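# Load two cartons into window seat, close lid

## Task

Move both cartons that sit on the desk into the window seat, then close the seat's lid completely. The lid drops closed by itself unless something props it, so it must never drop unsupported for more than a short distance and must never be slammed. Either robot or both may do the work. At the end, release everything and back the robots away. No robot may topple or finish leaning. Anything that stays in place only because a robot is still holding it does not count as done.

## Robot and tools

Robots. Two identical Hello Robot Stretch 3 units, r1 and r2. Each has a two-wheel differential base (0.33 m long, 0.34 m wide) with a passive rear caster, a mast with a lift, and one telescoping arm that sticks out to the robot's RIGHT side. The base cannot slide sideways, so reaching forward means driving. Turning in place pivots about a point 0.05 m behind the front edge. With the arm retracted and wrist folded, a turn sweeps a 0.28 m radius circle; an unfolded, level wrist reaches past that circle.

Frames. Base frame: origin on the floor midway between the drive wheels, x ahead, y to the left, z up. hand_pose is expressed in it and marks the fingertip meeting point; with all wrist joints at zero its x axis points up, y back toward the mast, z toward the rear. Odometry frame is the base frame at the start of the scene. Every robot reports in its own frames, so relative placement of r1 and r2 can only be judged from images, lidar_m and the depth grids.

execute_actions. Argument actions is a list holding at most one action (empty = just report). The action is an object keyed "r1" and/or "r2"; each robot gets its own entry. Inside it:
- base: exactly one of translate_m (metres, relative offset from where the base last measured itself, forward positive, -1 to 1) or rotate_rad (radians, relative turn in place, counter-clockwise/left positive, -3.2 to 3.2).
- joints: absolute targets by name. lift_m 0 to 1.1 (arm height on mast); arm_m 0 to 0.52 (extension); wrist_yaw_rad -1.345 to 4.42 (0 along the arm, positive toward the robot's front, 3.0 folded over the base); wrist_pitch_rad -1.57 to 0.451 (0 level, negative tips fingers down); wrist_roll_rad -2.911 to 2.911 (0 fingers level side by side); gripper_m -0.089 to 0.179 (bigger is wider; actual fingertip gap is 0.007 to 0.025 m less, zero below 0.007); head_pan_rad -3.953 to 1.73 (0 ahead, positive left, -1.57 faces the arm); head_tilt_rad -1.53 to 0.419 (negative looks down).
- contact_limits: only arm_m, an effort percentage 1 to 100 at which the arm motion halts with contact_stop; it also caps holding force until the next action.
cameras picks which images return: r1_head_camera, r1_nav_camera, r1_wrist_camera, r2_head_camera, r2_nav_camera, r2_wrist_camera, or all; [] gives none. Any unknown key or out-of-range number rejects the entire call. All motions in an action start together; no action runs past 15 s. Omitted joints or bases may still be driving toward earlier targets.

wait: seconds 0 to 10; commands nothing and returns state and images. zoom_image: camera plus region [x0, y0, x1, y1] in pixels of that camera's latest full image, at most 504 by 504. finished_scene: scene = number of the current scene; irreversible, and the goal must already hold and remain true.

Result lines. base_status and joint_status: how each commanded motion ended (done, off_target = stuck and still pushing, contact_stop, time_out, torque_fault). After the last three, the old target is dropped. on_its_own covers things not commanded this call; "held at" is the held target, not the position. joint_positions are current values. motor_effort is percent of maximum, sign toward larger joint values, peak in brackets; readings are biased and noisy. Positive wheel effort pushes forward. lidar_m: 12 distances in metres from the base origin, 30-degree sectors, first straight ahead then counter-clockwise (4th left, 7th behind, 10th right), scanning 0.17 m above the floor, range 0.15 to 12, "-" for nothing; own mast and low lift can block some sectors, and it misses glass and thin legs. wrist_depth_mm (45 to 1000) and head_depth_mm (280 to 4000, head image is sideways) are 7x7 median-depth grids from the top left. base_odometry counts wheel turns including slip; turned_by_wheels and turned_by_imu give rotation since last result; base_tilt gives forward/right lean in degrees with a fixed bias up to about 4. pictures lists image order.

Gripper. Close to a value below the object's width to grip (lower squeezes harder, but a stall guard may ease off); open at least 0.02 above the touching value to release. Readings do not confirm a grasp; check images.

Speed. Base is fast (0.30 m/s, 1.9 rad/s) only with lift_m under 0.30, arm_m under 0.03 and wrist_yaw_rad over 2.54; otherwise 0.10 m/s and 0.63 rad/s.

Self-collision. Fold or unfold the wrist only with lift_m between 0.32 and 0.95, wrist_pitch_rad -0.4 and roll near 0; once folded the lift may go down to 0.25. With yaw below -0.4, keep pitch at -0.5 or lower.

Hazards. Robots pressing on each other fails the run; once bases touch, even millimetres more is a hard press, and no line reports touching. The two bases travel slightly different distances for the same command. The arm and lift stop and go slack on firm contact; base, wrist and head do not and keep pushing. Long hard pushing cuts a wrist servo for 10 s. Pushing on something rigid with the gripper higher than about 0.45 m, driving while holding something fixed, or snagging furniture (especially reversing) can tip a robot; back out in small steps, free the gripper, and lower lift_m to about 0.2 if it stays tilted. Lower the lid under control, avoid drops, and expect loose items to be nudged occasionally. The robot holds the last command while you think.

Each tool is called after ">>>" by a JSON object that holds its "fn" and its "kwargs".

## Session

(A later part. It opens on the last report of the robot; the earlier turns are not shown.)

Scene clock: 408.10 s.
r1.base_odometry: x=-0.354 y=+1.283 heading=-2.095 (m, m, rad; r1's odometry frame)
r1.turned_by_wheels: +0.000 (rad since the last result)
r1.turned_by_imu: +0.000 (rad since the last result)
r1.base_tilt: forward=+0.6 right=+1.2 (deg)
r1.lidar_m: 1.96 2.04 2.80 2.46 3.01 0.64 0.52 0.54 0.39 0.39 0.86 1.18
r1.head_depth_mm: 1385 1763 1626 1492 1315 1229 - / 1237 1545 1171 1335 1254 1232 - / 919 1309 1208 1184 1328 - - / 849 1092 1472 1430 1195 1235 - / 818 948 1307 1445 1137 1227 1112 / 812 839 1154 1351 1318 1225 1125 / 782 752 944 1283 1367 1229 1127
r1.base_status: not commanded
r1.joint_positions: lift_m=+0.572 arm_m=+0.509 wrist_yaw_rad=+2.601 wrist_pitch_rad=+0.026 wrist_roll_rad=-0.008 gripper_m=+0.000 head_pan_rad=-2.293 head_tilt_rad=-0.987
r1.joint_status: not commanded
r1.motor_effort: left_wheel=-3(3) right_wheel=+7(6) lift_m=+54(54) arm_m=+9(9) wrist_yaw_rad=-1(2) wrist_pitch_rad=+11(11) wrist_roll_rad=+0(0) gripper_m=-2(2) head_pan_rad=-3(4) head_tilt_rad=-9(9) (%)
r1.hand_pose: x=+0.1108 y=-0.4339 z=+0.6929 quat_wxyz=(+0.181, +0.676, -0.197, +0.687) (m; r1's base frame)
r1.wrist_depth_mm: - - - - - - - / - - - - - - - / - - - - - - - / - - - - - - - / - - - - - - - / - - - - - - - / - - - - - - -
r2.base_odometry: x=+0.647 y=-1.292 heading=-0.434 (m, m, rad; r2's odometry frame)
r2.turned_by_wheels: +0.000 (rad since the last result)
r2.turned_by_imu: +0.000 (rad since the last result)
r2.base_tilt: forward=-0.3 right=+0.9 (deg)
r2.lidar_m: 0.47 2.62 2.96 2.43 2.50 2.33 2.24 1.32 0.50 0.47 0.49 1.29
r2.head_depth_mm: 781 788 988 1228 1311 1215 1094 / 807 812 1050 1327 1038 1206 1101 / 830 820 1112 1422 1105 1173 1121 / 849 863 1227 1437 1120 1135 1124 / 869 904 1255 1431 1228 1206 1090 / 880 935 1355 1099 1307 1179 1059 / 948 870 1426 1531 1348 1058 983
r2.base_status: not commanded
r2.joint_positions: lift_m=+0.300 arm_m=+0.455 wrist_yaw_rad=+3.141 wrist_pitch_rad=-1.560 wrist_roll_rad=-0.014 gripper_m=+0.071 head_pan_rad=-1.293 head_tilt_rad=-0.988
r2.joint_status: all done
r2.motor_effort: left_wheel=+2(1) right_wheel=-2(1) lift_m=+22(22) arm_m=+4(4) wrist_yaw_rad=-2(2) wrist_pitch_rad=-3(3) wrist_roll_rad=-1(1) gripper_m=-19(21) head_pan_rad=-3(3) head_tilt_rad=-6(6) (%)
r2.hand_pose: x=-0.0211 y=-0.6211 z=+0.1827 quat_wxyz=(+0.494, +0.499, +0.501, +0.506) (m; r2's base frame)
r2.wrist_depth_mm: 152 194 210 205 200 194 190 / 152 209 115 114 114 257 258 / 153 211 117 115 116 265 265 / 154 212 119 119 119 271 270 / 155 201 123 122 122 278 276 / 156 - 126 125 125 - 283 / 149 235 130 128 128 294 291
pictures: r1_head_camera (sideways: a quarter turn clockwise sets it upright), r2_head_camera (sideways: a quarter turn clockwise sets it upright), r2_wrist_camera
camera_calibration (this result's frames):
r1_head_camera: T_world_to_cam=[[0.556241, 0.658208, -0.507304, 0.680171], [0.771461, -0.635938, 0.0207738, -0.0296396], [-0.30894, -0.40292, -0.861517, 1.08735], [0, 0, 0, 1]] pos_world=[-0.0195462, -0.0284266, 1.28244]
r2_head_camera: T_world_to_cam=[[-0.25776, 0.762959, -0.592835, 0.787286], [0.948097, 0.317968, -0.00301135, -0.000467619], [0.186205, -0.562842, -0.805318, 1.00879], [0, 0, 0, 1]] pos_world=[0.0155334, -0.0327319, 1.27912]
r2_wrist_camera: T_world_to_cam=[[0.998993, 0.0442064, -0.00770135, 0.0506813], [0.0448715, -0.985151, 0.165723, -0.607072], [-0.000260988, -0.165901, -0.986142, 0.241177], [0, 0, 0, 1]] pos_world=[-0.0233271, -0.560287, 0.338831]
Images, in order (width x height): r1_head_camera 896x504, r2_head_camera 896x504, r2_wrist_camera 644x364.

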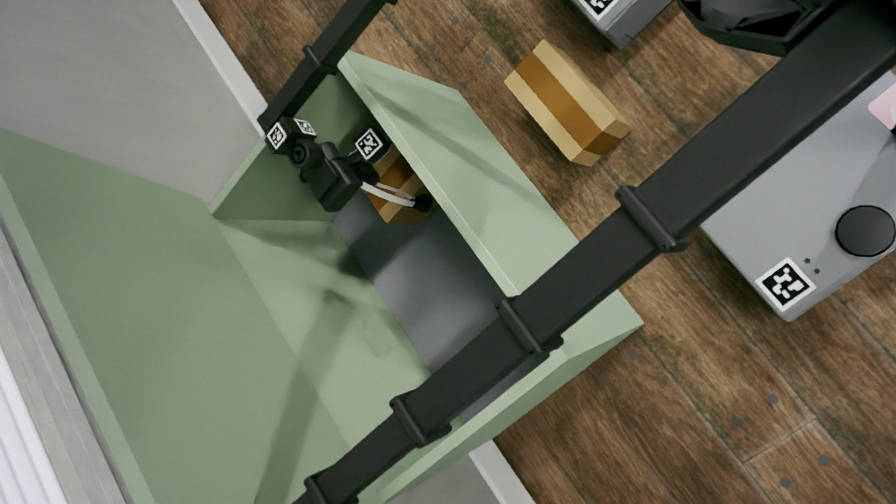

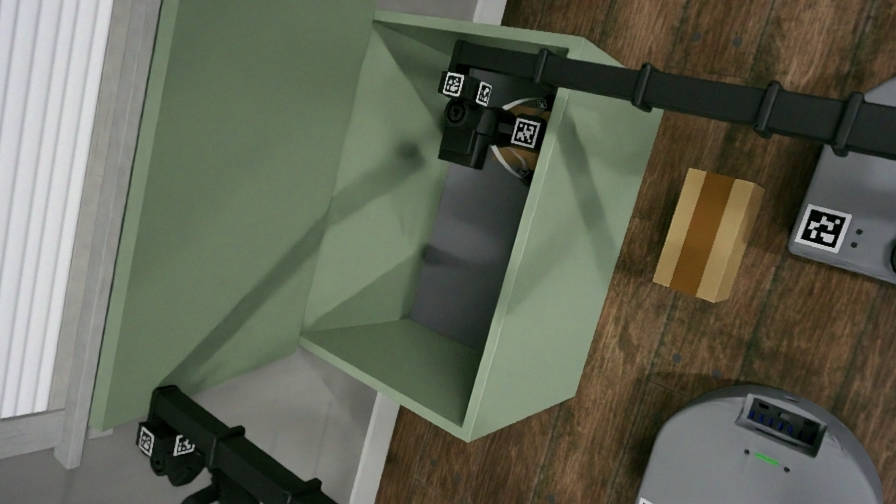

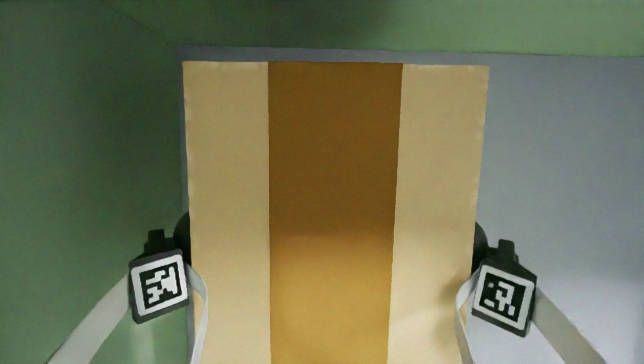

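>>> {"fn": "execute_actions", "kwargs": {"actions": [{"r2":{"joints":{"lift_m":0.266,"arm_m":0.48}}}], "cameras": ["r1_head_camera"]}}

Scene clock: 412.97 s.
r1.base_odometry: x=-0.354 y=+1.283 heading=-2.095 (m, m, rad; r1's odometry frame)
r1.turned_by_wheels: +0.000 (rad since the last result)
r1.turned_by_imu: +0.000 (rad since the last result)
r1.base_tilt: forward=+0.8 right=+1.1 (deg)
r1.lidar_m: 1.96 2.04 2.81 2.45 3.02 0.64 0.52 0.54 0.40 0.39 0.85 1.17
r1.head_depth_mm: 1390 1763 1686 1495 1317 1228 - / 1238 1540 1240 1338 1253 1232 - / 920 1311 1216 1187 1325 - - / 847 1097 1481 1422 1200 1236 - / 820 951 1305 1445 1137 1219 1115 / 810 840 1159 1340 1318 1230 1119 / 781 750 945 1280 1364 1235 1121
r1.base_status: not commanded
r1.joint_positions: lift_m=+0.572 arm_m=+0.509 wrist_yaw_rad=+2.601 wrist_pitch_rad=+0.026 wrist_roll_rad=-0.008 gripper_m=+0.000 head_pan_rad=-2.293 head_tilt_rad=-0.987
r1.joint_status: not commanded
r1.motor_effort: left_wheel=-3(3) right_wheel=+7(7) lift_m=+54(54) arm_m=+10(10) wrist_yaw_rad=-1(2) wrist_pitch_rad=+11(11) wrist_roll_rad=+0(0) gripper_m=-2(3) head_pan_rad=-4(4) head_tilt_rad=-9(9) (%)
r1.hand_pose: x=+0.1108 y=-0.4339 z=+0.6929 quat_wxyz=(+0.181, +0.676, -0.197, +0.687) (m; r1's base frame)
r1.wrist_depth_mm: - - - - - - - / - - - - - - - / - - - - - - - / - - - - - - - / - - - - - - - / - - - - - - - / - - - - - - -
r2.base_odometry: x=+0.647 y=-1.292 heading=-0.434 (m, m, rad; r2's odometry frame)
r2.turned_by_wheels: +0.000 (rad since the last result)
r2.turned_by_imu: +0.000 (rad since the last result)
r2.base_tilt: forward=-0.3 right=+0.9 (deg)
r2.lidar_m: 0.47 2.61 2.97 2.43 2.50 2.33 2.24 1.32 0.50 0.48 0.49 1.29
r2.head_depth_mm: 779 789 983 1218 1314 1208 1092 / 805 814 1046 1319 1029 1210 1101 / 833 821 1119 1419 1091 1169 1127 / 849 860 1232 1445 1122 1134 1127 / 872 909 1245 1433 1231 1208 1091 / 880 939 1348 1098 1311 1170 1060 / 949 871 1422 1536 1363 1056 984
r2.base_status: not commanded
r2.joint_positions: lift_m=+0.266 arm_m=+0.480 wrist_yaw_rad=+3.141 wrist_pitch_rad=-1.560 wrist_roll_rad=-0.014 gripper_m=+0.071 head_pan_rad=-1.293 head_tilt_rad=-0.988
r2.joint_status: all done
r2.motor_effort: left_wheel=+1(1) right_wheel=-2(2) lift_m=+22(21) arm_m=+3(4) wrist_yaw_rad=-1(1) wrist_pitch_rad=-3(3) wrist_roll_rad=+0(0) gripper_m=-20(21) head_pan_rad=-4(4) head_tilt_rad=-6(6) (%)
r2.hand_pose: x=-0.0211 y=-0.6461 z=+0.1487 quat_wxyz=(+0.494, +0.499, +0.501, +0.506) (m; r2's base frame)
r2.wrist_depth_mm: 151 208 224 224 223 223 219 / 152 209 114 114 114 224 225 / 153 210 117 116 116 230 232 / 153 214 120 119 119 237 236 / 155 200 122 122 122 243 242 / 156 - 126 125 125 - 248 / 149 235 130 128 128 257 254
pictures: r1_head_camera (sideways: a quarter turn clockwise sets it upright)
camera_calibration (this result's frames):
r1_head_camera: T_world_to_cam=[[0.556244, 0.658208, -0.507301, 0.680168], [0.771459, -0.63594, 0.0207739, -0.0296397], [-0.30894, -0.402917, -0.861518, 1.08735], [0, 0, 0, 1]] pos_world=[-0.0195462, -0.0284265, 1.28244]
Images, in order (width x height): r1_head_camera 896x504.

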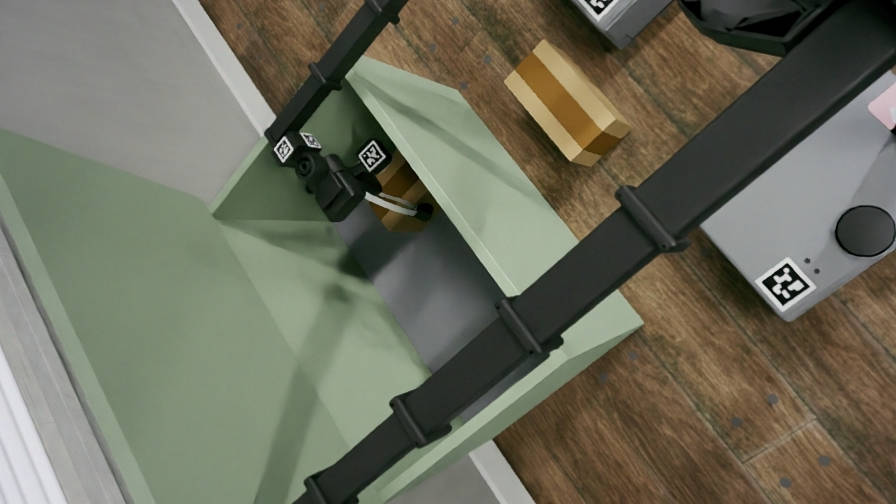

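>>> {"fn": "execute_actions", "kwargs": {"actions": [{"r2":{"joints":{"gripper_m":0.155,"lift_m":0.2645}}}], "cameras": []}}

>>> {"fn": "execute_actions", "kwargs": {"actions": [{"r2":{"joints":{"lift_m":0.565,"arm_m":0.435}}}], "cameras": []}}

>>> {"fn": "execute_actions", "kwargs": {"actions": [{"r2":{"base":{"translate_m":0.135},"joints":{"arm_m":0.175,"wrist_yaw_rad":1.57,"gripper_m":0.175,"head_pan_rad":-0.9,"head_tilt_rad":-1.25}}}], "cameras": ["r2_head_camera","r2_wrist_camera"]}}

Scene clock: 423.03 s.
r1.base_odometry: x=-0.354 y=+1.283 heading=-2.095 (m, m, rad; r1's odometry frame)
r1.turned_by_wheels: +0.000 (rad since the last result)
r1.turned_by_imu: +0.000 (rad since the last result)
r1.base_tilt: forward=+0.5 right=+1.0 (deg)
r1.lidar_m: 1.96 2.04 2.80 2.45 3.02 0.64 0.52 0.54 0.39 0.39 0.85 1.17
r1.head_depth_mm: 1383 1778 1692 1494 1319 1232 - / 1246 1545 1240 1335 1254 1235 - / 921 1314 1214 1185 1329 - - / 845 1091 1481 1409 1197 1234 - / 817 948 1306 1453 1137 1226 1112 / 810 837 1160 1349 1325 1228 1121 / 778 749 944 1282 1365 1228 1122
r1.base_status: not commanded
r1.joint_positions: lift_m=+0.572 arm_m=+0.509 wrist_yaw_rad=+2.601 wrist_pitch_rad=+0.026 wrist_roll_rad=-0.008 gripper_m=+0.000 head_pan_rad=-2.293 head_tilt_rad=-0.987
r1.joint_status: not commanded
r1.motor_effort: left_wheel=-3(3) right_wheel=+6(7) lift_m=+53(53) arm_m=+9(10) wrist_yaw_rad=-1(1) wrist_pitch_rad=+11(10) wrist_roll_rad=+0(0) gripper_m=-1(2) head_pan_rad=-4(4) head_tilt_rad=-8(8) (%)
r1.hand_pose: x=+0.1108 y=-0.4339 z=+0.6929 quat_wxyz=(+0.181, +0.676, -0.197, +0.687) (m; r1's base frame)
r1.wrist_depth_mm: - - - - - - - / - - - - - - - / - - - - - - - / - - - - - - - / - - - - - - - / - - - - - - - / - - - - - - -
r2.base_odometry: x=+0.647 y=-1.292 heading=-0.434 (m, m, rad; r2's odometry frame)
r2.turned_by_wheels: +0.000 (rad since the last result)
r2.turned_by_imu: +0.000 (rad since the last result)
r2.base_tilt: forward=-0.4 right=+0.9 (deg)
r2.lidar_m: 0.47 2.61 2.96 2.42 2.50 2.32 2.24 1.32 0.49 0.48 0.49 1.29
r2.head_depth_mm: 780 788 982 1225 1310 1215 1093 / 806 813 1048 1326 1025 1215 1106 / 832 820 1110 1419 1100 1182 1127 / 854 857 1228 1436 1124 1134 1118 / 869 906 1244 1433 1232 1207 1093 / 879 935 1352 1099 1302 1175 1063 / 953 869 1440 1538 1354 1059 977
r2.base_status: not commanded
r2.joint_positions: lift_m=+0.265 arm_m=+0.480 wrist_yaw_rad=+3.141 wrist_pitch_rad=-1.560 wrist_roll_rad=-0.014 gripper_m=+0.155 head_pan_rad=-1.293 head_tilt_rad=-0.988
r2.joint_status: all done
r2.motor_effort: left_wheel=+1(1) right_wheel=-2(2) lift_m=+21(23) arm_m=+4(4) wrist_yaw_rad=-1(1) wrist_pitch_rad=-3(3) wrist_roll_rad=-1(0) gripper_m=+0(83) head_pan_rad=-3(4) head_tilt_rad=-6(6) (%)
r2.hand_pose: x=-0.0211 y=-0.6461 z=+0.1472 quat_wxyz=(+0.494, +0.499, +0.501, +0.506) (m; r2's base frame)
r2.wrist_depth_mm: 150 208 222 222 221 219 220 / 152 209 115 115 115 223 226 / 153 212 118 117 117 231 230 / 154 213 121 120 120 236 236 / 155 199 124 123 123 241 240 / 151 - 127 126 126 248 249 / - 218 131 130 130 259 254
pictures: none
No camera images: the call's "cameras" was empty. Leave "cameras" out to get every camera's image.

Scene clock: 426.60 s.
r1.base_odometry: x=-0.354 y=+1.283 heading=-2.095 (m, m, rad; r1's odometry frame)
r1.turned_by_wheels: +0.000 (rad since the last result)
r1.turned_by_imu: +0.000 (rad since the last result)
r1.base_tilt: forward=+0.5 right=+1.0 (deg)
r1.lidar_m: 1.96 2.04 2.80 2.46 3.02 0.64 0.52 0.54 0.39 0.39 0.86 1.18
r1.head_depth_mm: 1379 1687 1673 1499 1321 1225 - / 1218 905 1212 1335 1251 1234 - / 921 1123 1367 1188 1329 - - / 848 1090 1481 1437 1193 1225 - / 820 952 1309 1447 1137 1225 1110 / 811 840 1154 1349 1322 1231 1120 / 782 750 940 1290 1365 1234 1122
r1.base_status: not commanded
r1.joint_positions: lift_m=+0.572 arm_m=+0.509 wrist_yaw_rad=+2.601 wrist_pitch_rad=+0.026 wrist_roll_rad=-0.008 gripper_m=+0.000 head_pan_rad=-2.293 head_tilt_rad=-0.987
r1.joint_status: not commanded
r1.motor_effort: left_wheel=-3(3) right_wheel=+7(6) lift_m=+54(54) arm_m=+9(9) wrist_yaw_rad=-1(1) wrist_pitch_rad=+11(11) wrist_roll_rad=+0(0) gripper_m=-2(3) head_pan_rad=-4(4) head_tilt_rad=-8(8) (%)
r1.hand_pose: x=+0.1108 y=-0.4339 z=+0.6929 quat_wxyz=(+0.181, +0.676, -0.197, +0.687) (m; r1's base frame)
r1.wrist_depth_mm: - - - - - - - / - - - - - - - / - - - - - - - / - - - - - - - / - - - - - - - / - - - - - - - / - - - - - - -
r2.base_odometry: x=+0.647 y=-1.292 heading=-0.434 (m, m, rad; r2's odometry frame)
r2.turned_by_wheels: +0.000 (rad since the last result)
r2.turned_by_imu: +0.000 (rad since the last result)
r2.base_tilt: forward=-0.3 right=+0.9 (deg)
r2.lidar_m: 0.47 2.62 2.97 2.43 2.51 2.32 2.24 1.32 0.50 0.47 0.49 1.29
r2.head_depth_mm: 784 789 924 1205 - - - / 810 814 976 1393 1079 1208 1129 / 832 818 1114 1415 1106 1170 1132 / 857 864 1223 1442 1119 1131 1118 / 871 907 1248 1429 1228 1209 1088 / 880 935 1349 1101 1308 1166 1058 / 950 871 1429 1544 1356 1056 983
r2.base_status: not commanded
r2.joint_positions: lift_m=+0.564 arm_m=+0.435 wrist_yaw_rad=+3.141 wrist_pitch_rad=-1.561 wrist_roll_rad=-0.014 gripper_m=+0.155 head_pan_rad=-1.293 head_tilt_rad=-0.988
r2.joint_status: all done
r2.motor_effort: left_wheel=+1(1) right_wheel=-1(2) lift_m=+57(60) arm_m=-5(6) wrist_yaw_rad=-1(1) wrist_pitch_rad=-3(3) wrist_roll_rad=+0(1) gripper_m=+0(0) head_pan_rad=-3(4) head_tilt_rad=-7(6) (%)
r2.hand_pose: x=-0.0211 y=-0.6017 z=+0.4465 quat_wxyz=(+0.494, +0.499, +0.501, +0.506) (m; r2's base frame)
r2.wrist_depth_mm: 560 170 170 169 170 168 168 / 578 210 297 289 275 263 253 / 582 212 414 518 529 517 509 / 600 215 424 419 538 537 525 / 624 201 425 433 548 542 535 / 641 - 431 563 561 565 508 / 555 219 440 557 557 539 518
pictures: none
No camera images: the call's "cameras" was empty. Leave "cameras" out to get every camera's image.

Scene clock: 429.73 s.
r1.base_odometry: x=-0.354 y=+1.283 heading=-2.095 (m, m, rad; r1's odometry frame)
r1.turned_by_wheels: +0.000 (rad since the last result)
r1.turned_by_imu: +0.000 (rad since the last result)
r1.base_tilt: forward=+0.5 right=+1.2 (deg)
r1.lidar_m: 1.96 2.04 2.82 2.46 3.02 0.40 0.39 0.54 0.39 0.39 0.86 1.17
r1.head_depth_mm: 1387 1767 701 1431 1300 1102 - / 1237 1547 1213 1209 1252 1212 - / 922 1311 1379 1190 1331 - - / 845 1094 1482 1427 1193 1228 - / 822 949 1309 1446 1138 1224 1116 / 813 840 1157 1345 1322 1225 1128 / 780 750 943 1285 1366 1229 1124
r1.base_status: not commanded
r1.joint_positions: lift_m=+0.572 arm_m=+0.509 wrist_yaw_rad=+2.601 wrist_pitch_rad=+0.026 wrist_roll_rad=-0.008 gripper_m=+0.000 head_pan_rad=-2.293 head_tilt_rad=-0.987
r1.joint_status: not commanded
r1.motor_effort: left_wheel=-3(3) right_wheel=+6(7) lift_m=+54(54) arm_m=+9(9) wrist_yaw_rad=-3(1) wrist_pitch_rad=+11(11) wrist_roll_rad=+0(0) gripper_m=-3(3) head_pan_rad=-4(4) head_tilt_rad=-9(8) (%)
r1.hand_pose: x=+0.1108 y=-0.4339 z=+0.6929 quat_wxyz=(+0.181, +0.676, -0.197, +0.687) (m; r1's base frame)
r1.wrist_depth_mm: - - - - - - - / - - - - - - - / - - - - - - - / - - - - - - - / - - - - - - - / - - - - - - - / - - - - - - -
r2.base_odometry: x=+0.770 y=-1.349 heading=-0.434 (m, m, rad; r2's odometry frame)
r2.turned_by_wheels: +0.000 (rad since the last result)
r2.turned_by_imu: +0.001 (rad since the last result)
r2.base_tilt: forward=-0.4 right=+0.9 (deg)
r2.lidar_m: 0.34 2.48 2.97 2.40 2.95 2.47 2.37 1.31 0.49 0.47 0.49 0.41
r2.head_depth_mm: 850 1117 1333 1300 1221 - 1093 / 783 1201 1368 1091 1150 1195 - / 788 1391 1041 1301 1255 - - / 1208 626 1462 1349 1226 - - / 1384 1559 1406 1195 1114 1173 1105 / 1588 1590 556 556 1039 1173 1103 / 1694 1593 1466 509 481 1176 1103
r2.base_status: done
r2.joint_positions: lift_m=+0.564 arm_m=+0.175 wrist_yaw_rad=+1.571 wrist_pitch_rad=-1.561 wrist_roll_rad=-0.014 gripper_m=+0.175 head_pan_rad=-0.907 head_tilt_rad=-1.235
r2.joint_status: all done
r2.motor_effort: left_wheel=+1(6) right_wheel=-2(4) lift_m=+57(57) arm_m=-5(5) wrist_yaw_rad=-1(1) wrist_pitch_rad=-3(3) wrist_roll_rad=+0(1) gripper_m=+0(74) head_pan_rad=+3(28) head_tilt_rad=-7(25) (%)
r2.hand_pose: x=-0.0429 y=-0.3205 z=+0.4465 quat_wxyz=(+0.707, +0.707, +0.002, +0.008) (m; r2's base frame)
r2.wrist_depth_mm: 572 461 478 549 550 281 185 / 570 567 570 571 566 280 184 / - - 584 475 552 275 183 / - - 603 487 545 274 192 / - - 617 495 543 290 194 / - - 631 631 530 309 543 / 661 672 662 646 634 286 198
pictures: r2_head_camera (sideways: a quarter turn clockwise sets it upright), r2_wrist_camera
camera_calibration (this result's frames):
r2_head_camera: T_world_to_cam=[[-0.600504, 0.704657, -0.377958, 0.509474], [0.758888, 0.651169, 0.00829563, -0.014033], [0.25196, -0.281847, -0.925785, 1.16494], [0, 0, 0, 1]] pos_world=[0.0230724, -0.0215327, 1.27116]
r2_wrist_camera: T_world_to_cam=[[0.0448464, -0.998964, -0.00771029, -0.314112], [-0.985089, -0.0455042, 0.165921, -0.0967795], [-0.1661, 0.000154337, -0.986109, 0.597298], [0, 0, 0, 1]] pos_world=[0.0179618, -0.318282, 0.602637]
Images, in order (width x height): r2_head_camera 896x504, r2_wrist_camera 644x364.

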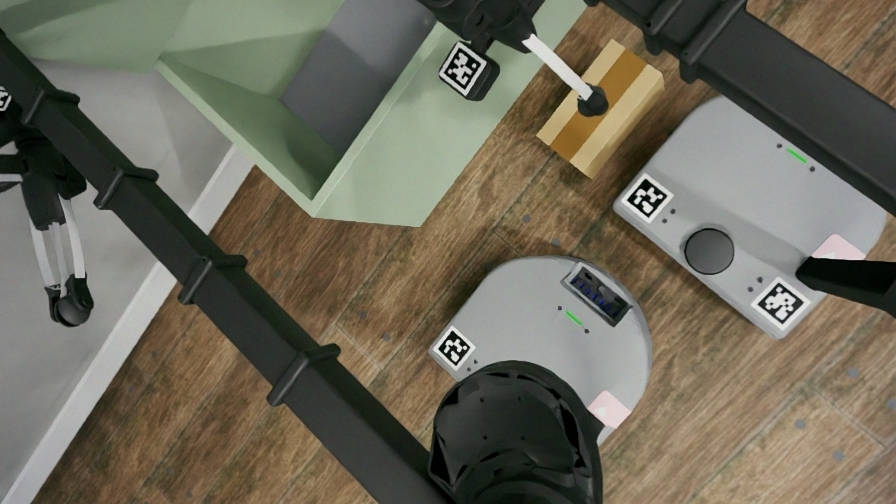

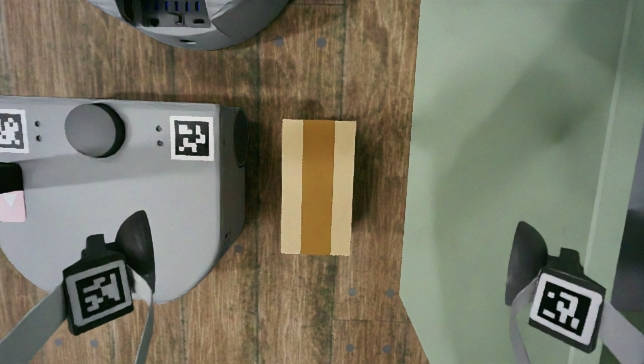

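>>> {"fn": "execute_actions", "kwargs": {"actions": [{"r2":{"base":{"translate_m":-0.033},"joints":{"arm_m":0.161,"lift_m":0.28}}}], "cameras": ["r2_wrist_camera"]}}

Scene clock: 437.40 s.
r1.base_odometry: x=-0.354 y=+1.283 heading=-2.095 (m, m, rad; r1's odometry frame)
r1.turned_by_wheels: +0.000 (rad since the last result)
r1.turned_by_imu: +0.000 (rad since the last result)
r1.base_tilt: forward=+0.6 right=+1.2 (deg)
r1.lidar_m: 1.96 2.04 2.81 2.46 3.02 0.43 0.42 0.54 0.40 0.39 0.85 1.18
r1.head_depth_mm: 1384 1778 1693 1424 1297 1131 - / 1235 1546 1242 1191 1234 1233 - / 916 1313 1387 1189 1329 - - / 848 1091 1485 1432 1197 1229 - / 820 951 1312 1447 1135 1228 1111 / 810 837 1157 1345 1323 1227 1118 / 781 750 946 1289 1363 1231 1127
r1.base_status: not commanded
r1.joint_positions: lift_m=+0.572 arm_m=+0.509 wrist_yaw_rad=+2.601 wrist_pitch_rad=+0.026 wrist_roll_rad=-0.008 gripper_m=+0.000 head_pan_rad=-2.293 head_tilt_rad=-0.987
r1.joint_status: not commanded
r1.motor_effort: left_wheel=-3(3) right_wheel=+7(7) lift_m=+54(53) arm_m=+10(10) wrist_yaw_rad=+0(2) wrist_pitch_rad=+11(11) wrist_roll_rad=+0(0) gripper_m=-4(3) head_pan_rad=-3(3) head_tilt_rad=-9(9) (%)
r1.hand_pose: x=+0.1108 y=-0.4339 z=+0.6929 quat_wxyz=(+0.181, +0.676, -0.197, +0.687) (m; r1's base frame)
r1.wrist_depth_mm: - - - - - - - / - - - - - - - / - - - - - - - / - - - - - - - / - - - - - - - / - - - - - - - / - - - - - - -
r2.base_odometry: x=+0.740 y=-1.335 heading=-0.434 (m, m, rad; r2's odometry frame)
r2.turned_by_wheels: +0.000 (rad since the last result)
r2.turned_by_imu: +0.000 (rad since the last result)
r2.base_tilt: forward=-0.3 right=+0.9 (deg)
r2.lidar_m: 0.37 2.51 2.96 2.41 2.94 2.44 2.34 1.32 0.50 0.47 0.49 1.29
r2.head_depth_mm: 853 1123 1342 1004 1221 1173 1104 / 985 1179 1372 1090 1125 - 1101 / 768 1377 1055 1306 1239 - - / 825 1491 1476 1327 1239 - - / 1384 611 1456 1189 1126 1185 1099 / 1589 1583 584 1166 1095 1167 1105 / 1692 1570 554 510 1029 1172 1100
r2.base_status: done
r2.joint_positions: lift_m=+0.281 arm_m=+0.161 wrist_yaw_rad=+1.571 wrist_pitch_rad=-1.561 wrist_roll_rad=-0.014 gripper_m=+0.175 head_pan_rad=-0.907 head_tilt_rad=-1.235
r2.joint_status: all done
r2.motor_effort: left_wheel=+1(3) right_wheel=-1(7) lift_m=+15(51) arm_m=-4(6) wrist_yaw_rad=-1(1) wrist_pitch_rad=-3(3) wrist_roll_rad=-1(0) gripper_m=+0(1) head_pan_rad=+4(4) head_tilt_rad=-7(7) (%)
r2.hand_pose: x=-0.0429 y=-0.3065 z=+0.1629 quat_wxyz=(+0.707, +0.707, +0.002, +0.008) (m; r2's base frame)
r2.wrist_depth_mm: 298 297 295 296 296 292 203 / - 302 301 189 192 297 200 / - - 307 195 196 300 200 / - - 318 200 201 295 199 / - - 325 204 322 318 197 / - - 337 211 330 331 179 / - - 345 216 338 311 194
pictures: r2_wrist_camera
camera_calibration (this result's frames):
r2_wrist_camera: T_world_to_cam=[[0.0448464, -0.998964, -0.00771029, -0.302309], [-0.985089, -0.0455042, 0.165921, -0.0490885], [-0.1661, 0.000154336, -0.986109, 0.317644], [0, 0, 0, 1]] pos_world=[0.0179618, -0.304279, 0.319046]
Images, in order (width x height): r2_wrist_camera 644x364.

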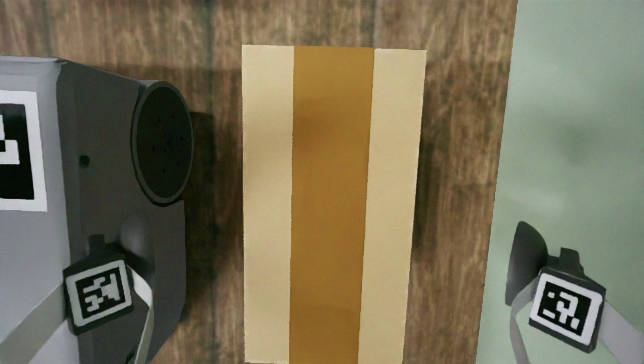

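>>> {"fn": "execute_actions", "kwargs": {"actions": [{"r2":{"joints":{"lift_m":0.200}}}], "cameras": []}}

>>> {"fn": "execute_actions", "kwargs": {"actions": [{"r2":{"joints":{"gripper_m":0.07}}}], "cameras": []}}

>>> {"fn": "execute_actions", "kwargs": {"actions": [{"r2":{"base":{"translate_m":0.04},"joints":{"lift_m":0.65,"wrist_yaw_rad":3.04,"head_pan_rad":-1.4,"head_tilt_rad":-1.0}}}], "cameras": []}}

>>> {"fn": "execute_actions", "kwargs": {"actions": [{"r2":{"base":{"rotate_rad":0.10},"joints":{"arm_m":0.49}}}], "cameras": ["r1_head_camera","r2_head_camera","r2_wrist_camera"]}}

Scene clock: 448.70 s.
r1.base_odometry: x=-0.354 y=+1.283 heading=-2.095 (m, m, rad; r1's odometry frame)
r1.turned_by_wheels: +0.000 (rad since the last result)
r1.turned_by_imu: +0.000 (rad since the last result)
r1.base_tilt: forward=+0.7 right=+1.0 (deg)
r1.lidar_m: 1.96 2.04 2.81 2.46 3.03 0.43 0.42 0.52 0.40 0.39 0.85 1.18
r1.head_depth_mm: 1389 1775 1688 1490 1300 1128 - / 1239 1538 1239 1204 1218 1231 - / 920 1310 1384 1188 1324 - - / 847 1091 1478 1431 1189 1230 - / 819 949 1310 1441 1139 1226 1112 / 810 839 1157 1346 1319 1232 1124 / 781 750 945 1282 1354 1230 1122
r1.base_status: not commanded
r1.joint_positions: lift_m=+0.572 arm_m=+0.509 wrist_yaw_rad=+2.601 wrist_pitch_rad=+0.026 wrist_roll_rad=-0.008 gripper_m=+0.000 head_pan_rad=-2.293 head_tilt_rad=-0.987
r1.joint_status: not commanded
r1.motor_effort: left_wheel=-3(3) right_wheel=+7(7) lift_m=+53(54) arm_m=+10(9) wrist_yaw_rad=-1(1) wrist_pitch_rad=+11(12) wrist_roll_rad=+0(0) gripper_m=-3(2) head_pan_rad=-4(4) head_tilt_rad=-9(8) (%)
r1.hand_pose: x=+0.1108 y=-0.4339 z=+0.6929 quat_wxyz=(+0.181, +0.676, -0.197, +0.687) (m; r1's base frame)
r1.wrist_depth_mm: - - - - - - - / - - - - - - - / - - - - - - - / - - - - - - - / - - - - - - - / - - - - - - - / - - - - - - -
r2.base_odometry: x=+0.740 y=-1.335 heading=-0.434 (m, m, rad; r2's odometry frame)
r2.turned_by_wheels: +0.000 (rad since the last result)
r2.turned_by_imu: +0.000 (rad since the last result)
r2.base_tilt: forward=-0.3 right=+0.9 (deg)
r2.lidar_m: 0.37 2.51 2.96 2.41 2.95 2.43 2.34 1.32 0.49 0.47 0.49 1.29
r2.head_depth_mm: 851 1128 1337 1017 1204 1170 1103 / 983 1184 1359 1095 1143 1177 1096 / 768 1379 1051 1312 1239 - - / 826 1485 1461 1328 1246 - - / 1385 611 1460 1191 1125 1180 1098 / 1594 1592 584 1166 1095 1166 1099 / 1691 1579 554 510 1034 1173 1097
r2.base_status: not commanded
r2.joint_positions: lift_m=+0.201 arm_m=+0.161 wrist_yaw_rad=+1.571 wrist_pitch_rad=-1.561 wrist_roll_rad=-0.014 gripper_m=+0.175 head_pan_rad=-0.907 head_tilt_rad=-1.235
r2.joint_status: all done
r2.motor_effort: left_wheel=+1(2) right_wheel=-1(2) lift_m=+15(17) arm_m=-5(5) wrist_yaw_rad=-1(1) wrist_pitch_rad=-3(3) wrist_roll_rad=+0(0) gripper_m=+0(0) head_pan_rad=+3(3) head_tilt_rad=-7(8) (%)
r2.hand_pose: x=-0.0429 y=-0.3065 z=+0.0829 quat_wxyz=(+0.707, +0.707, +0.002, +0.008) (m; r2's base frame)
r2.wrist_depth_mm: 223 223 112 111 111 217 201 / - 228 114 113 113 223 201 / - 234 117 116 116 229 199 / - 240 121 119 119 237 198 / - 247 123 123 123 241 197 / - 254 127 126 125 247 179 / - 260 130 130 129 255 195
pictures: none
No camera images: the call's "cameras" was empty. Leave "cameras" out to get every camera's image.

Scene clock: 450.23 s.
r1.base_odometry: x=-0.354 y=+1.283 heading=-2.095 (m, m, rad; r1's odometry frame)
r1.turned_by_wheels: +0.000 (rad since the last result)
r1.turned_by_imu: +0.000 (rad since the last result)
r1.base_tilt: forward=+0.7 right=+1.0 (deg)
r1.lidar_m: 1.96 2.04 2.81 2.45 3.02 0.43 0.42 0.54 0.39 0.39 0.85 1.17
r1.head_depth_mm: 1390 1763 1684 1494 1297 1127 - / 1238 1546 1245 1210 1213 1233 - / 920 1302 1380 1187 1332 - - / 848 1091 1482 1426 1197 1233 - / 819 949 1310 1444 1138 1221 1110 / 809 839 1159 1344 1320 1225 1119 / 781 750 942 1284 1369 1235 1123
r1.base_status: not commanded
r1.joint_positions: lift_m=+0.572 arm_m=+0.509 wrist_yaw_rad=+2.601 wrist_pitch_rad=+0.026 wrist_roll_rad=-0.008 gripper_m=+0.000 head_pan_rad=-2.293 head_tilt_rad=-0.987
r1.joint_status: not commanded
r1.motor_effort: left_wheel=-3(3) right_wheel=+6(7) lift_m=+53(54) arm_m=+10(10) wrist_yaw_rad=-1(0) wrist_pitch_rad=+11(11) wrist_roll_rad=+0(0) gripper_m=-2(2) head_pan_rad=-3(4) head_tilt_rad=-9(9) (%)
r1.hand_pose: x=+0.1108 y=-0.4339 z=+0.6929 quat_wxyz=(+0.181, +0.676, -0.197, +0.687) (m; r1's base frame)
r1.wrist_depth_mm: - - - - - - - / - - - - - - - / - - - - - - - / - - - - - - - / - - - - - - - / - - - - - - - / - - - - - - -
r2.base_odometry: x=+0.740 y=-1.335 heading=-0.434 (m, m, rad; r2's odometry frame)
r2.turned_by_wheels: +0.000 (rad since the last result)
r2.turned_by_imu: +0.000 (rad since the last result)
r2.base_tilt: forward=-0.4 right=+0.9 (deg)
r2.lidar_m: 0.37 2.51 2.96 2.41 2.95 2.44 2.34 1.32 0.49 0.47 0.49 1.29
r2.head_depth_mm: 854 1126 1335 1022 1210 1169 1100 / 991 1181 1370 1100 1137 1178 1101 / 763 1374 1059 1306 1243 - - / 822 1507 1466 1330 1240 - - / 1384 610 1460 1189 1118 1186 1102 / 1590 1585 585 1170 1098 1169 1097 / 1688 1580 553 511 1030 1171 1104
r2.base_status: not commanded
r2.joint_positions: lift_m=+0.201 arm_m=+0.161 wrist_yaw_rad=+1.571 wrist_pitch_rad=-1.561 wrist_roll_rad=-0.014 gripper_m=+0.071 head_pan_rad=-0.907 head_tilt_rad=-1.235
r2.joint_status: all done
r2.motor_effort: left_wheel=+1(1) right_wheel=-2(1) lift_m=+18(18) arm_m=-4(5) wrist_yaw_rad=-1(1) wrist_pitch_rad=-3(3) wrist_roll_rad=-1(0) gripper_m=-19(96) head_pan_rad=+4(3) head_tilt_rad=-7(7) (%)
r2.hand_pose: x=-0.0429 y=-0.3065 z=+0.0828 quat_wxyz=(+0.707, +0.707, +0.002, +0.008) (m; r2's base frame)
r2.wrist_depth_mm: 223 221 112 111 110 217 202 / - 228 114 113 113 222 201 / - 233 117 116 116 230 199 / - 239 120 119 119 237 198 / - 245 123 122 122 240 197 / - - 127 126 125 - 195 / - 259 131 129 129 255 186
pictures: none
No camera images: the call's "cameras" was empty. Leave "cameras" out to get every camera's image.

Scene clock: 455.17 s.
r1.base_odometry: x=-0.354 y=+1.283 heading=-2.095 (m, m, rad; r1's odometry frame)
r1.turned_by_wheels: +0.000 (rad since the last result)
r1.turned_by_imu: +0.000 (rad since the last result)
r1.base_tilt: forward=+0.7 right=+1.1 (deg)
r1.lidar_m: 1.96 2.04 2.81 2.45 3.00 0.39 0.38 0.54 0.39 0.39 0.86 1.18
r1.head_depth_mm: 1390 1773 603 798 1304 1094 - / 1234 1546 1214 828 1319 1215 - / 921 1313 1378 1173 1349 - - / 850 1093 1478 1432 1199 1230 - / 819 950 1307 1445 1138 1223 1112 / 810 840 1155 1343 1318 1231 1120 / 782 752 943 1289 1366 1230 1123
r1.base_status: not commanded
r1.joint_positions: lift_m=+0.572 arm_m=+0.509 wrist_yaw_rad=+2.601 wrist_pitch_rad=+0.026 wrist_roll_rad=-0.008 gripper_m=+0.000 head_pan_rad=-2.293 head_tilt_rad=-0.987
r1.joint_status: not commanded
r1.motor_effort: left_wheel=-3(3) right_wheel=+7(7) lift_m=+54(54) arm_m=+10(10) wrist_yaw_rad=+0(1) wrist_pitch_rad=+11(11) wrist_roll_rad=+0(0) gripper_m=-3(2) head_pan_rad=-5(3) head_tilt_rad=-9(8) (%)
r1.hand_pose: x=+0.1108 y=-0.4339 z=+0.6929 quat_wxyz=(+0.181, +0.676, -0.197, +0.687) (m; r1's base frame)
r1.wrist_depth_mm: - - - - - - - / - - - - - - - / - - - - - - - / - - - - - - - / - - - - - - - / - - - - - - - / - - - - - - -
r2.base_odometry: x=+0.776 y=-1.352 heading=-0.434 (m, m, rad; r2's odometry frame)
r2.turned_by_wheels: +0.000 (rad since the last result)
r2.turned_by_imu: +0.001 (rad since the last result)
r2.base_tilt: forward=-0.3 right=+0.9 (deg)
r2.lidar_m: 0.33 2.47 2.96 2.41 2.95 2.48 2.38 1.32 0.49 0.47 0.49 0.40
r2.head_depth_mm: 790 797 1031 1288 - - - / 805 798 1077 1359 1003 1208 1119 / 822 817 1121 1417 734 727 - / 827 844 1208 1431 1092 1186 - / 841 865 1208 1267 1192 1207 1055 / 871 824 1300 1497 1324 1055 956 / 905 1000 845 1444 1347 1051 911
r2.base_status: done
r2.joint_positions: lift_m=+0.649 arm_m=+0.161 wrist_yaw_rad=+3.038 wrist_pitch_rad=-1.561 wrist_roll_rad=-0.014 gripper_m=+0.071 head_pan_rad=-1.393 head_tilt_rad=-1.001
r2.joint_status: all done
r2.motor_effort: left_wheel=+1(7) right_wheel=-2(3) lift_m=+62(63) arm_m=-5(5) wrist_yaw_rad=+3(4) wrist_pitch_rad=-3(3) wrist_roll_rad=+0(0) gripper_m=-20(20) head_pan_rad=-3(33) head_tilt_rad=+1(20) (%)
r2.hand_pose: x=-0.0234 y=-0.3276 z=+0.5314 quat_wxyz=(+0.520, +0.524, +0.474, +0.480) (m; r2's base frame)
r2.wrist_depth_mm: 639 642 112 111 111 479 486 / 656 644 115 114 114 489 490 / 661 670 118 117 117 653 646 / 694 697 120 119 119 668 665 / 712 701 124 122 122 563 704 / 725 720 127 126 125 - 377 / 744 335 131 129 129 291 300
pictures: none
No camera images: the call's "cameras" was empty. Leave "cameras" out to get every camera's image.

Scene clock: 458.80 s.
r1.base_odometry: x=-0.354 y=+1.283 heading=-2.095 (m, m, rad; r1's odometry frame)
r1.turned_by_wheels: +0.000 (rad since the last result)
r1.turned_by_imu: +0.000 (rad since the last result)
r1.base_tilt: forward=+0.5 right=+1.1 (deg)
r1.lidar_m: 1.96 2.04 2.81 2.45 3.03 0.39 0.38 0.54 0.39 0.39 0.86 1.18
r1.head_depth_mm: 1386 632 1689 1495 1335 1094 - / 1232 1396 1244 1336 1344 1219 - / 892 1288 1378 1186 1343 - - / 786 1015 927 1100 1194 1236 - / 819 740 985 1439 1132 1228 1114 / 809 840 1152 1349 1327 1228 1124 / 780 750 944 1285 1360 1234 1122
r1.base_status: not commanded
r1.joint_positions: lift_m=+0.572 arm_m=+0.509 wrist_yaw_rad=+2.601 wrist_pitch_rad=+0.026 wrist_roll_rad=-0.008 gripper_m=+0.000 head_pan_rad=-2.293 head_tilt_rad=-0.987
r1.joint_status: not commanded
r1.motor_effort: left_wheel=-3(3) right_wheel=+6(7) lift_m=+54(54) arm_m=+9(9) wrist_yaw_rad=-2(2) wrist_pitch_rad=+11(11) wrist_roll_rad=+0(0) gripper_m=-2(2) head_pan_rad=-3(4) head_tilt_rad=-9(9) (%)
r1.hand_pose: x=+0.1108 y=-0.4339 z=+0.6929 quat_wxyz=(+0.181, +0.676, -0.197, +0.687) (m; r1's base frame)
r1.wrist_depth_mm: - - - - - - - / - - - - - - - / - - - - - - - / - - - - - - - / - - - - - - - / - - - - - - - / - - - - - - -
r2.base_odometry: x=+0.776 y=-1.352 heading=-0.334 (m, m, rad; r2's odometry frame)
r2.turned_by_wheels: +0.100 (rad since the last result)
r2.turned_by_imu: +0.101 (rad since the last result)
r2.base_tilt: forward=-0.4 right=+0.9 (deg)
r2.lidar_m: 0.33 2.56 2.89 2.40 2.55 2.41 2.38 1.20 0.48 0.47 0.51 0.39
r2.head_depth_mm: 786 749 1007 - - - - / 808 765 1002 1368 1080 1210 1125 / 830 819 1108 944 1095 1210 - / 845 876 1197 1433 1159 1201 - / 865 831 1314 1165 1284 1188 1045 / 929 896 715 1499 1350 1057 950 / 963 1161 1433 603 1316 1055 447
r2.base_status: done
r2.joint_positions: lift_m=+0.649 arm_m=+0.490 wrist_yaw_rad=+3.039 wrist_pitch_rad=-1.561 wrist_roll_rad=-0.014 gripper_m=+0.071 head_pan_rad=-1.393 head_tilt_rad=-1.001
r2.joint_status: all done
r2.motor_effort: left_wheel=-2(6) right_wheel=+2(8) lift_m=+62(62) arm_m=+4(4) wrist_yaw_rad=+2(3) wrist_pitch_rad=-3(3) wrist_roll_rad=+0(0) gripper_m=-20(19) head_pan_rad=-3(3) head_tilt_rad=+1(1) (%)
r2.hand_pose: x=-0.0234 y=-0.6560 z=+0.5314 quat_wxyz=(+0.520, +0.524, +0.475, +0.480) (m; r2's base frame)
r2.wrist_depth_mm: 335 326 112 111 111 251 291 / 377 515 115 114 114 410 319 / 380 500 118 116 116 415 319 / 384 512 121 119 119 416 318 / 382 522 123 122 122 416 315 / 388 493 127 126 126 - 313 / 381 456 131 129 129 432 300
pictures: r1_head_camera (sideways: a quarter turn clockwise sets it upright), r2_head_camera (sideways: a quarter turn clockwise sets it upright), r2_wrist_camera
camera_calibration (this result's frames):
r1_head_camera: T_world_to_cam=[[0.55625, 0.658207, -0.507296, 0.68016], [0.771455, -0.635944, 0.0207741, -0.02964], [-0.308938, -0.402912, -0.861522, 1.08736], [0, 0, 0, 1]] pos_world=[-0.0195463, -0.0284263, 1.28244]
r2_head_camera: T_world_to_cam=[[-0.181615, 0.792635, -0.582019, 0.77273], [0.975119, 0.221667, -0.00239785, -0.00143121], [0.127114, -0.567974, -0.813172, 1.01936], [0, 0, 0, 1]] pos_world=[0.0121609, -0.0332078, 1.27865]
r2_wrist_camera: T_world_to_cam=[[0.998254, -0.0585541, -0.00771073, -0.0103118], [-0.0564667, -0.984519, 0.165935, -0.701265], [-0.0173075, -0.16521, -0.986107, 0.579241], [0, 0, 0, 1]] pos_world=[-0.0192791, -0.595316, 0.687478]
Images, in order (width x height): r1_head_camera 896x504, r2_head_camera 896x504, r2_wrist_camera 644x364.

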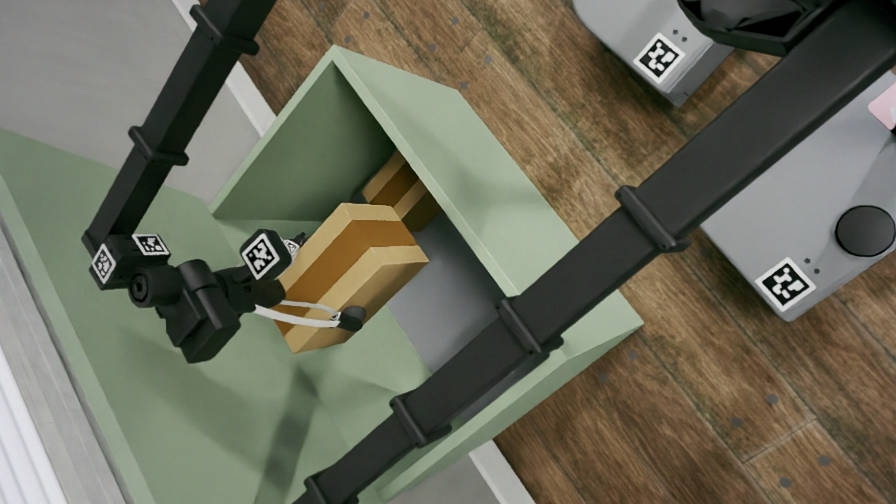

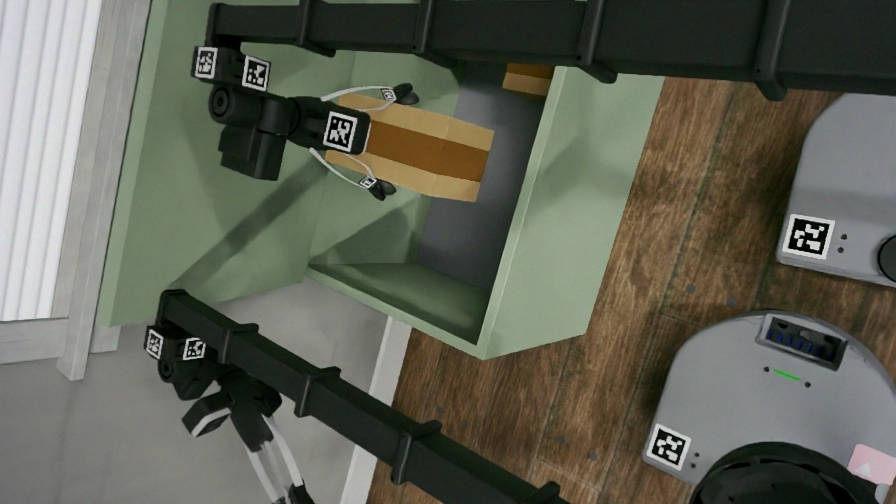

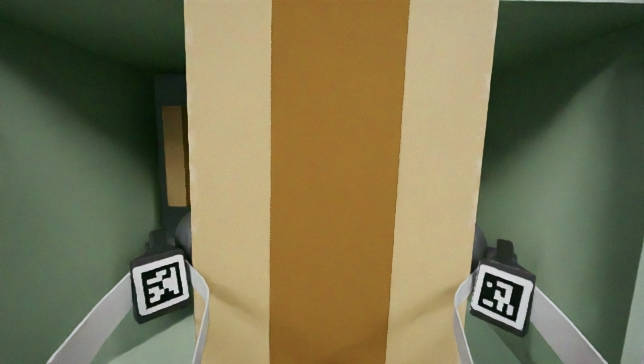

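>>> {"fn": "execute_actions", "kwargs": {"actions": [{"r2":{"joints":{"lift_m":0.267}}}], "cameras": []}}

>>> {"fn": "execute_actions", "kwargs": {"actions": [{"r2":{"joints":{"gripper_m":0.155,"lift_m":0.2655}}}], "cameras": []}}

>>> {"fn": "execute_actions", "kwargs": {"actions": [{"r2":{"joints":{"lift_m":0.565,"arm_m":0.44}},"r1":{"joints":{"head_pan_rad":-1.8,"arm_m":0.46,"lift_m":0.55}}}], "cameras": ["r1_head_camera","r2_wrist_camera"]}}

Scene clock: 469.90 s.
r1.base_odometry: x=-0.354 y=+1.283 heading=-2.095 (m, m, rad; r1's odometry frame)
r1.turned_by_wheels: +0.000 (rad since the last result)
r1.turned_by_imu: +0.000 (rad since the last result)
r1.base_tilt: forward=+0.7 right=+1.2 (deg)
r1.lidar_m: 1.96 2.04 2.81 2.45 3.01 0.39 0.38 0.54 0.39 0.39 0.85 1.18
r1.head_depth_mm: 1384 1771 1693 1490 1322 1093 - / 1239 1544 1252 1229 1342 1214 - / 918 1309 1369 1147 1348 - - / 846 1093 1372 1131 1190 1232 - / 819 950 1301 1402 1136 1227 1110 / 811 839 1162 1351 1317 1229 1120 / 780 751 946 1281 1358 1231 1128
r1.base_status: not commanded
r1.joint_positions: lift_m=+0.572 arm_m=+0.509 wrist_yaw_rad=+2.601 wrist_pitch_rad=+0.026 wrist_roll_rad=-0.008 gripper_m=+0.000 head_pan_rad=-2.293 head_tilt_rad=-0.987
r1.joint_status: not commanded
r1.motor_effort: left_wheel=-3(3) right_wheel=+6(6) lift_m=+54(54) arm_m=+10(9) wrist_yaw_rad=-1(2) wrist_pitch_rad=+11(11) wrist_roll_rad=+0(0) gripper_m=-2(3) head_pan_rad=-3(3) head_tilt_rad=-9(9) (%)
r1.hand_pose: x=+0.1108 y=-0.4339 z=+0.6929 quat_wxyz=(+0.181, +0.676, -0.197, +0.687) (m; r1's base frame)
r1.wrist_depth_mm: - - - - - - - / - - - - - - - / - - - - - - - / - - - - - - - / - - - - - - - / - - - - - - - / - - - - - - -
r2.base_odometry: x=+0.776 y=-1.352 heading=-0.334 (m, m, rad; r2's odometry frame)
r2.turned_by_wheels: +0.000 (rad since the last result)
r2.turned_by_imu: +0.000 (rad since the last result)
r2.base_tilt: forward=-0.3 right=+0.9 (deg)
r2.lidar_m: 0.33 2.56 2.89 2.40 2.56 2.42 2.38 1.20 0.48 0.47 0.50 0.39
r2.head_depth_mm: 785 785 1007 1345 1040 1192 1088 / 808 802 1067 1342 1061 1192 1104 / 829 830 1142 1392 1101 1206 - / 845 875 1193 1429 1156 1206 - / 859 827 1317 1167 1284 1191 1046 / 925 895 712 1497 1359 1052 954 / 965 1159 1432 603 1329 1051 447
r2.base_status: not commanded
r2.joint_positions: lift_m=+0.268 arm_m=+0.490 wrist_yaw_rad=+3.039 wrist_pitch_rad=-1.561 wrist_roll_rad=-0.014 gripper_m=+0.071 head_pan_rad=-1.393 head_tilt_rad=-1.001
r2.joint_status: all done
r2.motor_effort: left_wheel=-2(1) right_wheel=+2(2) lift_m=+20(55) arm_m=+4(4) wrist_yaw_rad=+2(2) wrist_pitch_rad=-3(3) wrist_roll_rad=-1(0) gripper_m=-20(20) head_pan_rad=-4(4) head_tilt_rad=+1(1) (%)
r2.hand_pose: x=-0.0234 y=-0.6560 z=+0.1498 quat_wxyz=(+0.520, +0.524, +0.475, +0.480) (m; r2's base frame)
r2.wrist_depth_mm: 226 225 112 111 111 219 221 / 183 230 115 114 114 226 227 / 180 234 117 117 116 232 232 / 179 240 120 120 119 238 238 / 179 232 124 122 122 244 244 / 180 219 127 126 125 - 249 / 176 263 131 129 129 260 258
pictures: none
No camera images: the call's "cameras" was empty. Leave "cameras" out to get every camera's image.

Scene clock: 471.23 s.
r1.base_odometry: x=-0.354 y=+1.283 heading=-2.095 (m, m, rad; r1's odometry frame)
r1.turned_by_wheels: +0.000 (rad since the last result)
r1.turned_by_imu: +0.000 (rad since the last result)
r1.base_tilt: forward=+0.5 right=+1.0 (deg)
r1.lidar_m: 1.96 2.04 2.80 2.46 3.02 0.39 0.38 0.54 0.39 0.39 0.85 1.18
r1.head_depth_mm: 1389 1765 1690 1497 1317 1091 - / 1234 1545 1242 1229 1340 1214 - / 921 1314 1367 1154 1344 - - / 847 1092 1358 1129 1189 1227 - / 819 951 1310 1401 1137 1223 1111 / 812 838 1153 1343 1323 1229 1119 / 779 752 945 1284 1363 1229 1124
r1.base_status: not commanded
r1.joint_positions: lift_m=+0.572 arm_m=+0.509 wrist_yaw_rad=+2.601 wrist_pitch_rad=+0.026 wrist_roll_rad=-0.008 gripper_m=+0.000 head_pan_rad=-2.293 head_tilt_rad=-0.987
r1.joint_status: not commanded
r1.motor_effort: left_wheel=-3(3) right_wheel=+7(7) lift_m=+54(54) arm_m=+9(9) wrist_yaw_rad=-1(2) wrist_pitch_rad=+11(11) wrist_roll_rad=+0(0) gripper_m=-3(2) head_pan_rad=-4(4) head_tilt_rad=-9(9) (%)
r1.hand_pose: x=+0.1108 y=-0.4339 z=+0.6929 quat_wxyz=(+0.181, +0.676, -0.197, +0.687) (m; r1's base frame)
r1.wrist_depth_mm: - - - - - - - / - - - - - - - / - - - - - - - / - - - - - - - / - - - - - - - / - - - - - - - / - - - - - - -
r2.base_odometry: x=+0.776 y=-1.352 heading=-0.334 (m, m, rad; r2's odometry frame)
r2.turned_by_wheels: +0.000 (rad since the last result)
r2.turned_by_imu: +0.000 (rad since the last result)
r2.base_tilt: forward=-0.3 right=+0.9 (deg)
r2.lidar_m: 0.33 2.55 2.90 2.41 2.55 2.42 2.38 1.20 0.48 0.47 0.51 0.39
r2.head_depth_mm: 784 786 1008 1346 1040 1192 1095 / 810 799 1067 1355 1057 1190 1103 / 830 834 1143 1384 1096 1206 - / 845 877 1203 1432 1158 1205 - / 859 829 1315 1167 1283 1189 1048 / 926 892 713 1499 1347 1055 953 / 964 1161 1429 603 1316 1056 447
r2.base_status: not commanded
r2.joint_positions: lift_m=+0.266 arm_m=+0.490 wrist_yaw_rad=+3.039 wrist_pitch_rad=-1.561 wrist_roll_rad=-0.014 gripper_m=+0.155 head_pan_rad=-1.393 head_tilt_rad=-1.001
r2.joint_status: all done
r2.motor_effort: left_wheel=-2(2) right_wheel=+2(2) lift_m=+20(21) arm_m=+4(4) wrist_yaw_rad=+2(2) wrist_pitch_rad=-3(3) wrist_roll_rad=+0(0) gripper_m=+0(82) head_pan_rad=-4(4) head_tilt_rad=+1(1) (%)
r2.hand_pose: x=-0.0234 y=-0.6560 z=+0.1483 quat_wxyz=(+0.520, +0.524, +0.475, +0.480) (m; r2's base frame)
r2.wrist_depth_mm: 225 224 113 113 112 219 222 / 182 230 116 115 115 226 225 / 179 234 119 118 118 231 231 / 179 239 122 121 121 238 237 / 180 232 125 124 124 241 242 / 177 - 129 128 127 251 248 / - 262 132 131 131 258 257
pictures: none
No camera images: the call's "cameras" was empty. Leave "cameras" out to get every camera's image.

Scene clock: 474.80 s.
r1.base_odometry: x=-0.354 y=+1.283 heading=-2.095 (m, m, rad; r1's odometry frame)
r1.turned_by_wheels: +0.000 (rad since the last result)
r1.turned_by_imu: +0.000 (rad since the last result)
r1.base_tilt: forward=+0.4 right=+1.1 (deg)
r1.lidar_m: 1.96 2.04 2.81 2.46 3.03 0.39 0.38 0.54 0.39 0.39 0.85 1.17
r1.head_depth_mm: 809 801 808 1367 1281 1210 1094 / 805 802 1252 1282 1146 - - / 793 780 1204 1424 1252 1233 - / 781 751 1113 1376 1305 1233 1104 / 766 921 - 1446 1356 1228 1121 / 757 912 1127 1423 1356 1223 1120 / 748 889 1090 1407 1358 1227 1121
r1.base_status: not commanded
r1.joint_positions: lift_m=+0.550 arm_m=+0.460 wrist_yaw_rad=+2.601 wrist_pitch_rad=+0.026 wrist_roll_rad=-0.008 gripper_m=+0.000 head_pan_rad=-1.807 head_tilt_rad=-0.987
r1.joint_status: all done
r1.motor_effort: left_wheel=-2(3) right_wheel=+5(6) lift_m=+38(46) arm_m=+1(4) wrist_yaw_rad=+0(2) wrist_pitch_rad=+10(11) wrist_roll_rad=+0(0) gripper_m=-2(2) head_pan_rad=+3(33) head_tilt_rad=-9(9) (%)
r1.hand_pose: x=+0.1108 y=-0.3847 z=+0.6714 quat_wxyz=(+0.181, +0.676, -0.197, +0.687) (m; r1's base frame)
r1.wrist_depth_mm: - - - - - - - / - - - - - - - / - - - - - - - / - - - - - - - / - - - - - - - / - - - - - - - / - - - - - - -
r2.base_odometry: x=+0.776 y=-1.352 heading=-0.334 (m, m, rad; r2's odometry frame)
r2.turned_by_wheels: +0.000 (rad since the last result)
r2.turned_by_imu: +0.000 (rad since the last result)
r2.base_tilt: forward=-0.3 right=+0.9 (deg)
r2.lidar_m: 0.33 2.55 2.90 2.41 2.55 2.43 2.37 1.20 0.48 0.47 0.51 0.39
r2.head_depth_mm: 786 812 875 1328 1035 1171 1095 / 808 814 925 1389 1083 1206 - / 833 832 1048 1381 1096 1208 - / 858 853 1196 1431 1161 1205 - / 874 828 1301 1163 1283 1188 1049 / 927 1047 760 1498 1341 1056 950 / 967 1165 1432 624 1299 1051 452
r2.base_status: not commanded
r2.joint_positions: lift_m=+0.564 arm_m=+0.440 wrist_yaw_rad=+3.039 wrist_pitch_rad=-1.561 wrist_roll_rad=-0.014 gripper_m=+0.155 head_pan_rad=-1.393 head_tilt_rad=-1.001
r2.joint_status: all done
r2.motor_effort: left_wheel=-2(2) right_wheel=+2(2) lift_m=+58(60) arm_m=-5(5) wrist_yaw_rad=+2(2) wrist_pitch_rad=-3(3) wrist_roll_rad=+0(0) gripper_m=+0(1) head_pan_rad=-4(4) head_tilt_rad=+0(1) (%)
r2.hand_pose: x=-0.0234 y=-0.6067 z=+0.4465 quat_wxyz=(+0.520, +0.524, +0.475, +0.480) (m; r2's base frame)
r2.wrist_depth_mm: 180 175 172 169 168 167 168 / 350 354 338 326 312 298 283 / 374 480 520 515 519 492 320 / 374 429 473 418 539 480 320 / 376 452 476 433 543 475 319 / 372 - 565 558 562 552 303 / 381 511 535 541 553 473 303
pictures: r1_head_camera (sideways: a quarter turn clockwise sets it upright), r2_wrist_camera
camera_calibration (this result's frames):
r1_head_camera: T_world_to_cam=[[0.184713, 0.841923, -0.506997, 0.682038], [0.979104, -0.202293, 0.0207854, -0.0309213], [-0.0850623, -0.500243, -0.861697, 1.08622], [0, 0, 0, 1]] pos_world=[-0.0033095, -0.0371043, 1.28243]
r2_wrist_camera: T_world_to_cam=[[0.998255, -0.0585526, -0.00771503, -0.00806916], [-0.0564629, -0.984503, 0.16603, -0.638603], [-0.017317, -0.165305, -0.98609, 0.50367], [0, 0, 0, 1]] pos_world=[-0.0192802, -0.545919, 0.602629]
Images, in order (width x height): r1_head_camera 896x504, r2_wrist_camera 644x364.

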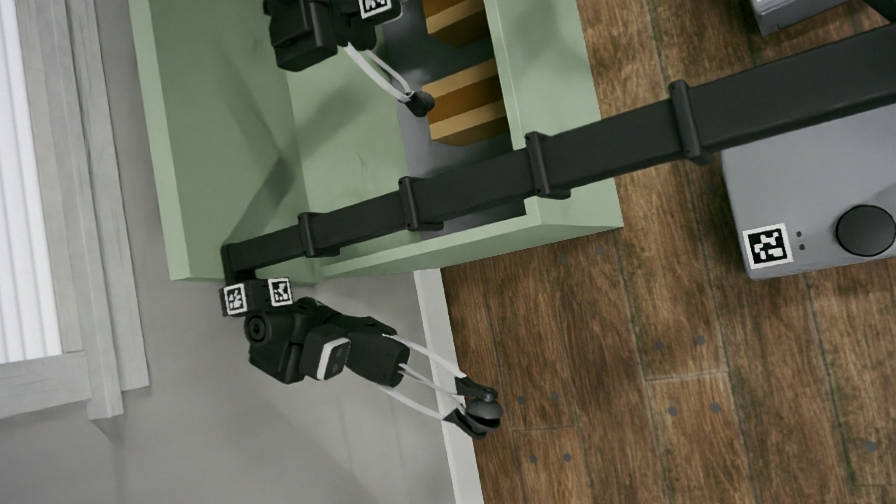

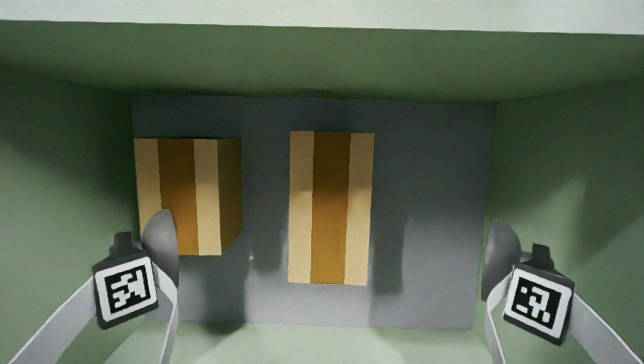

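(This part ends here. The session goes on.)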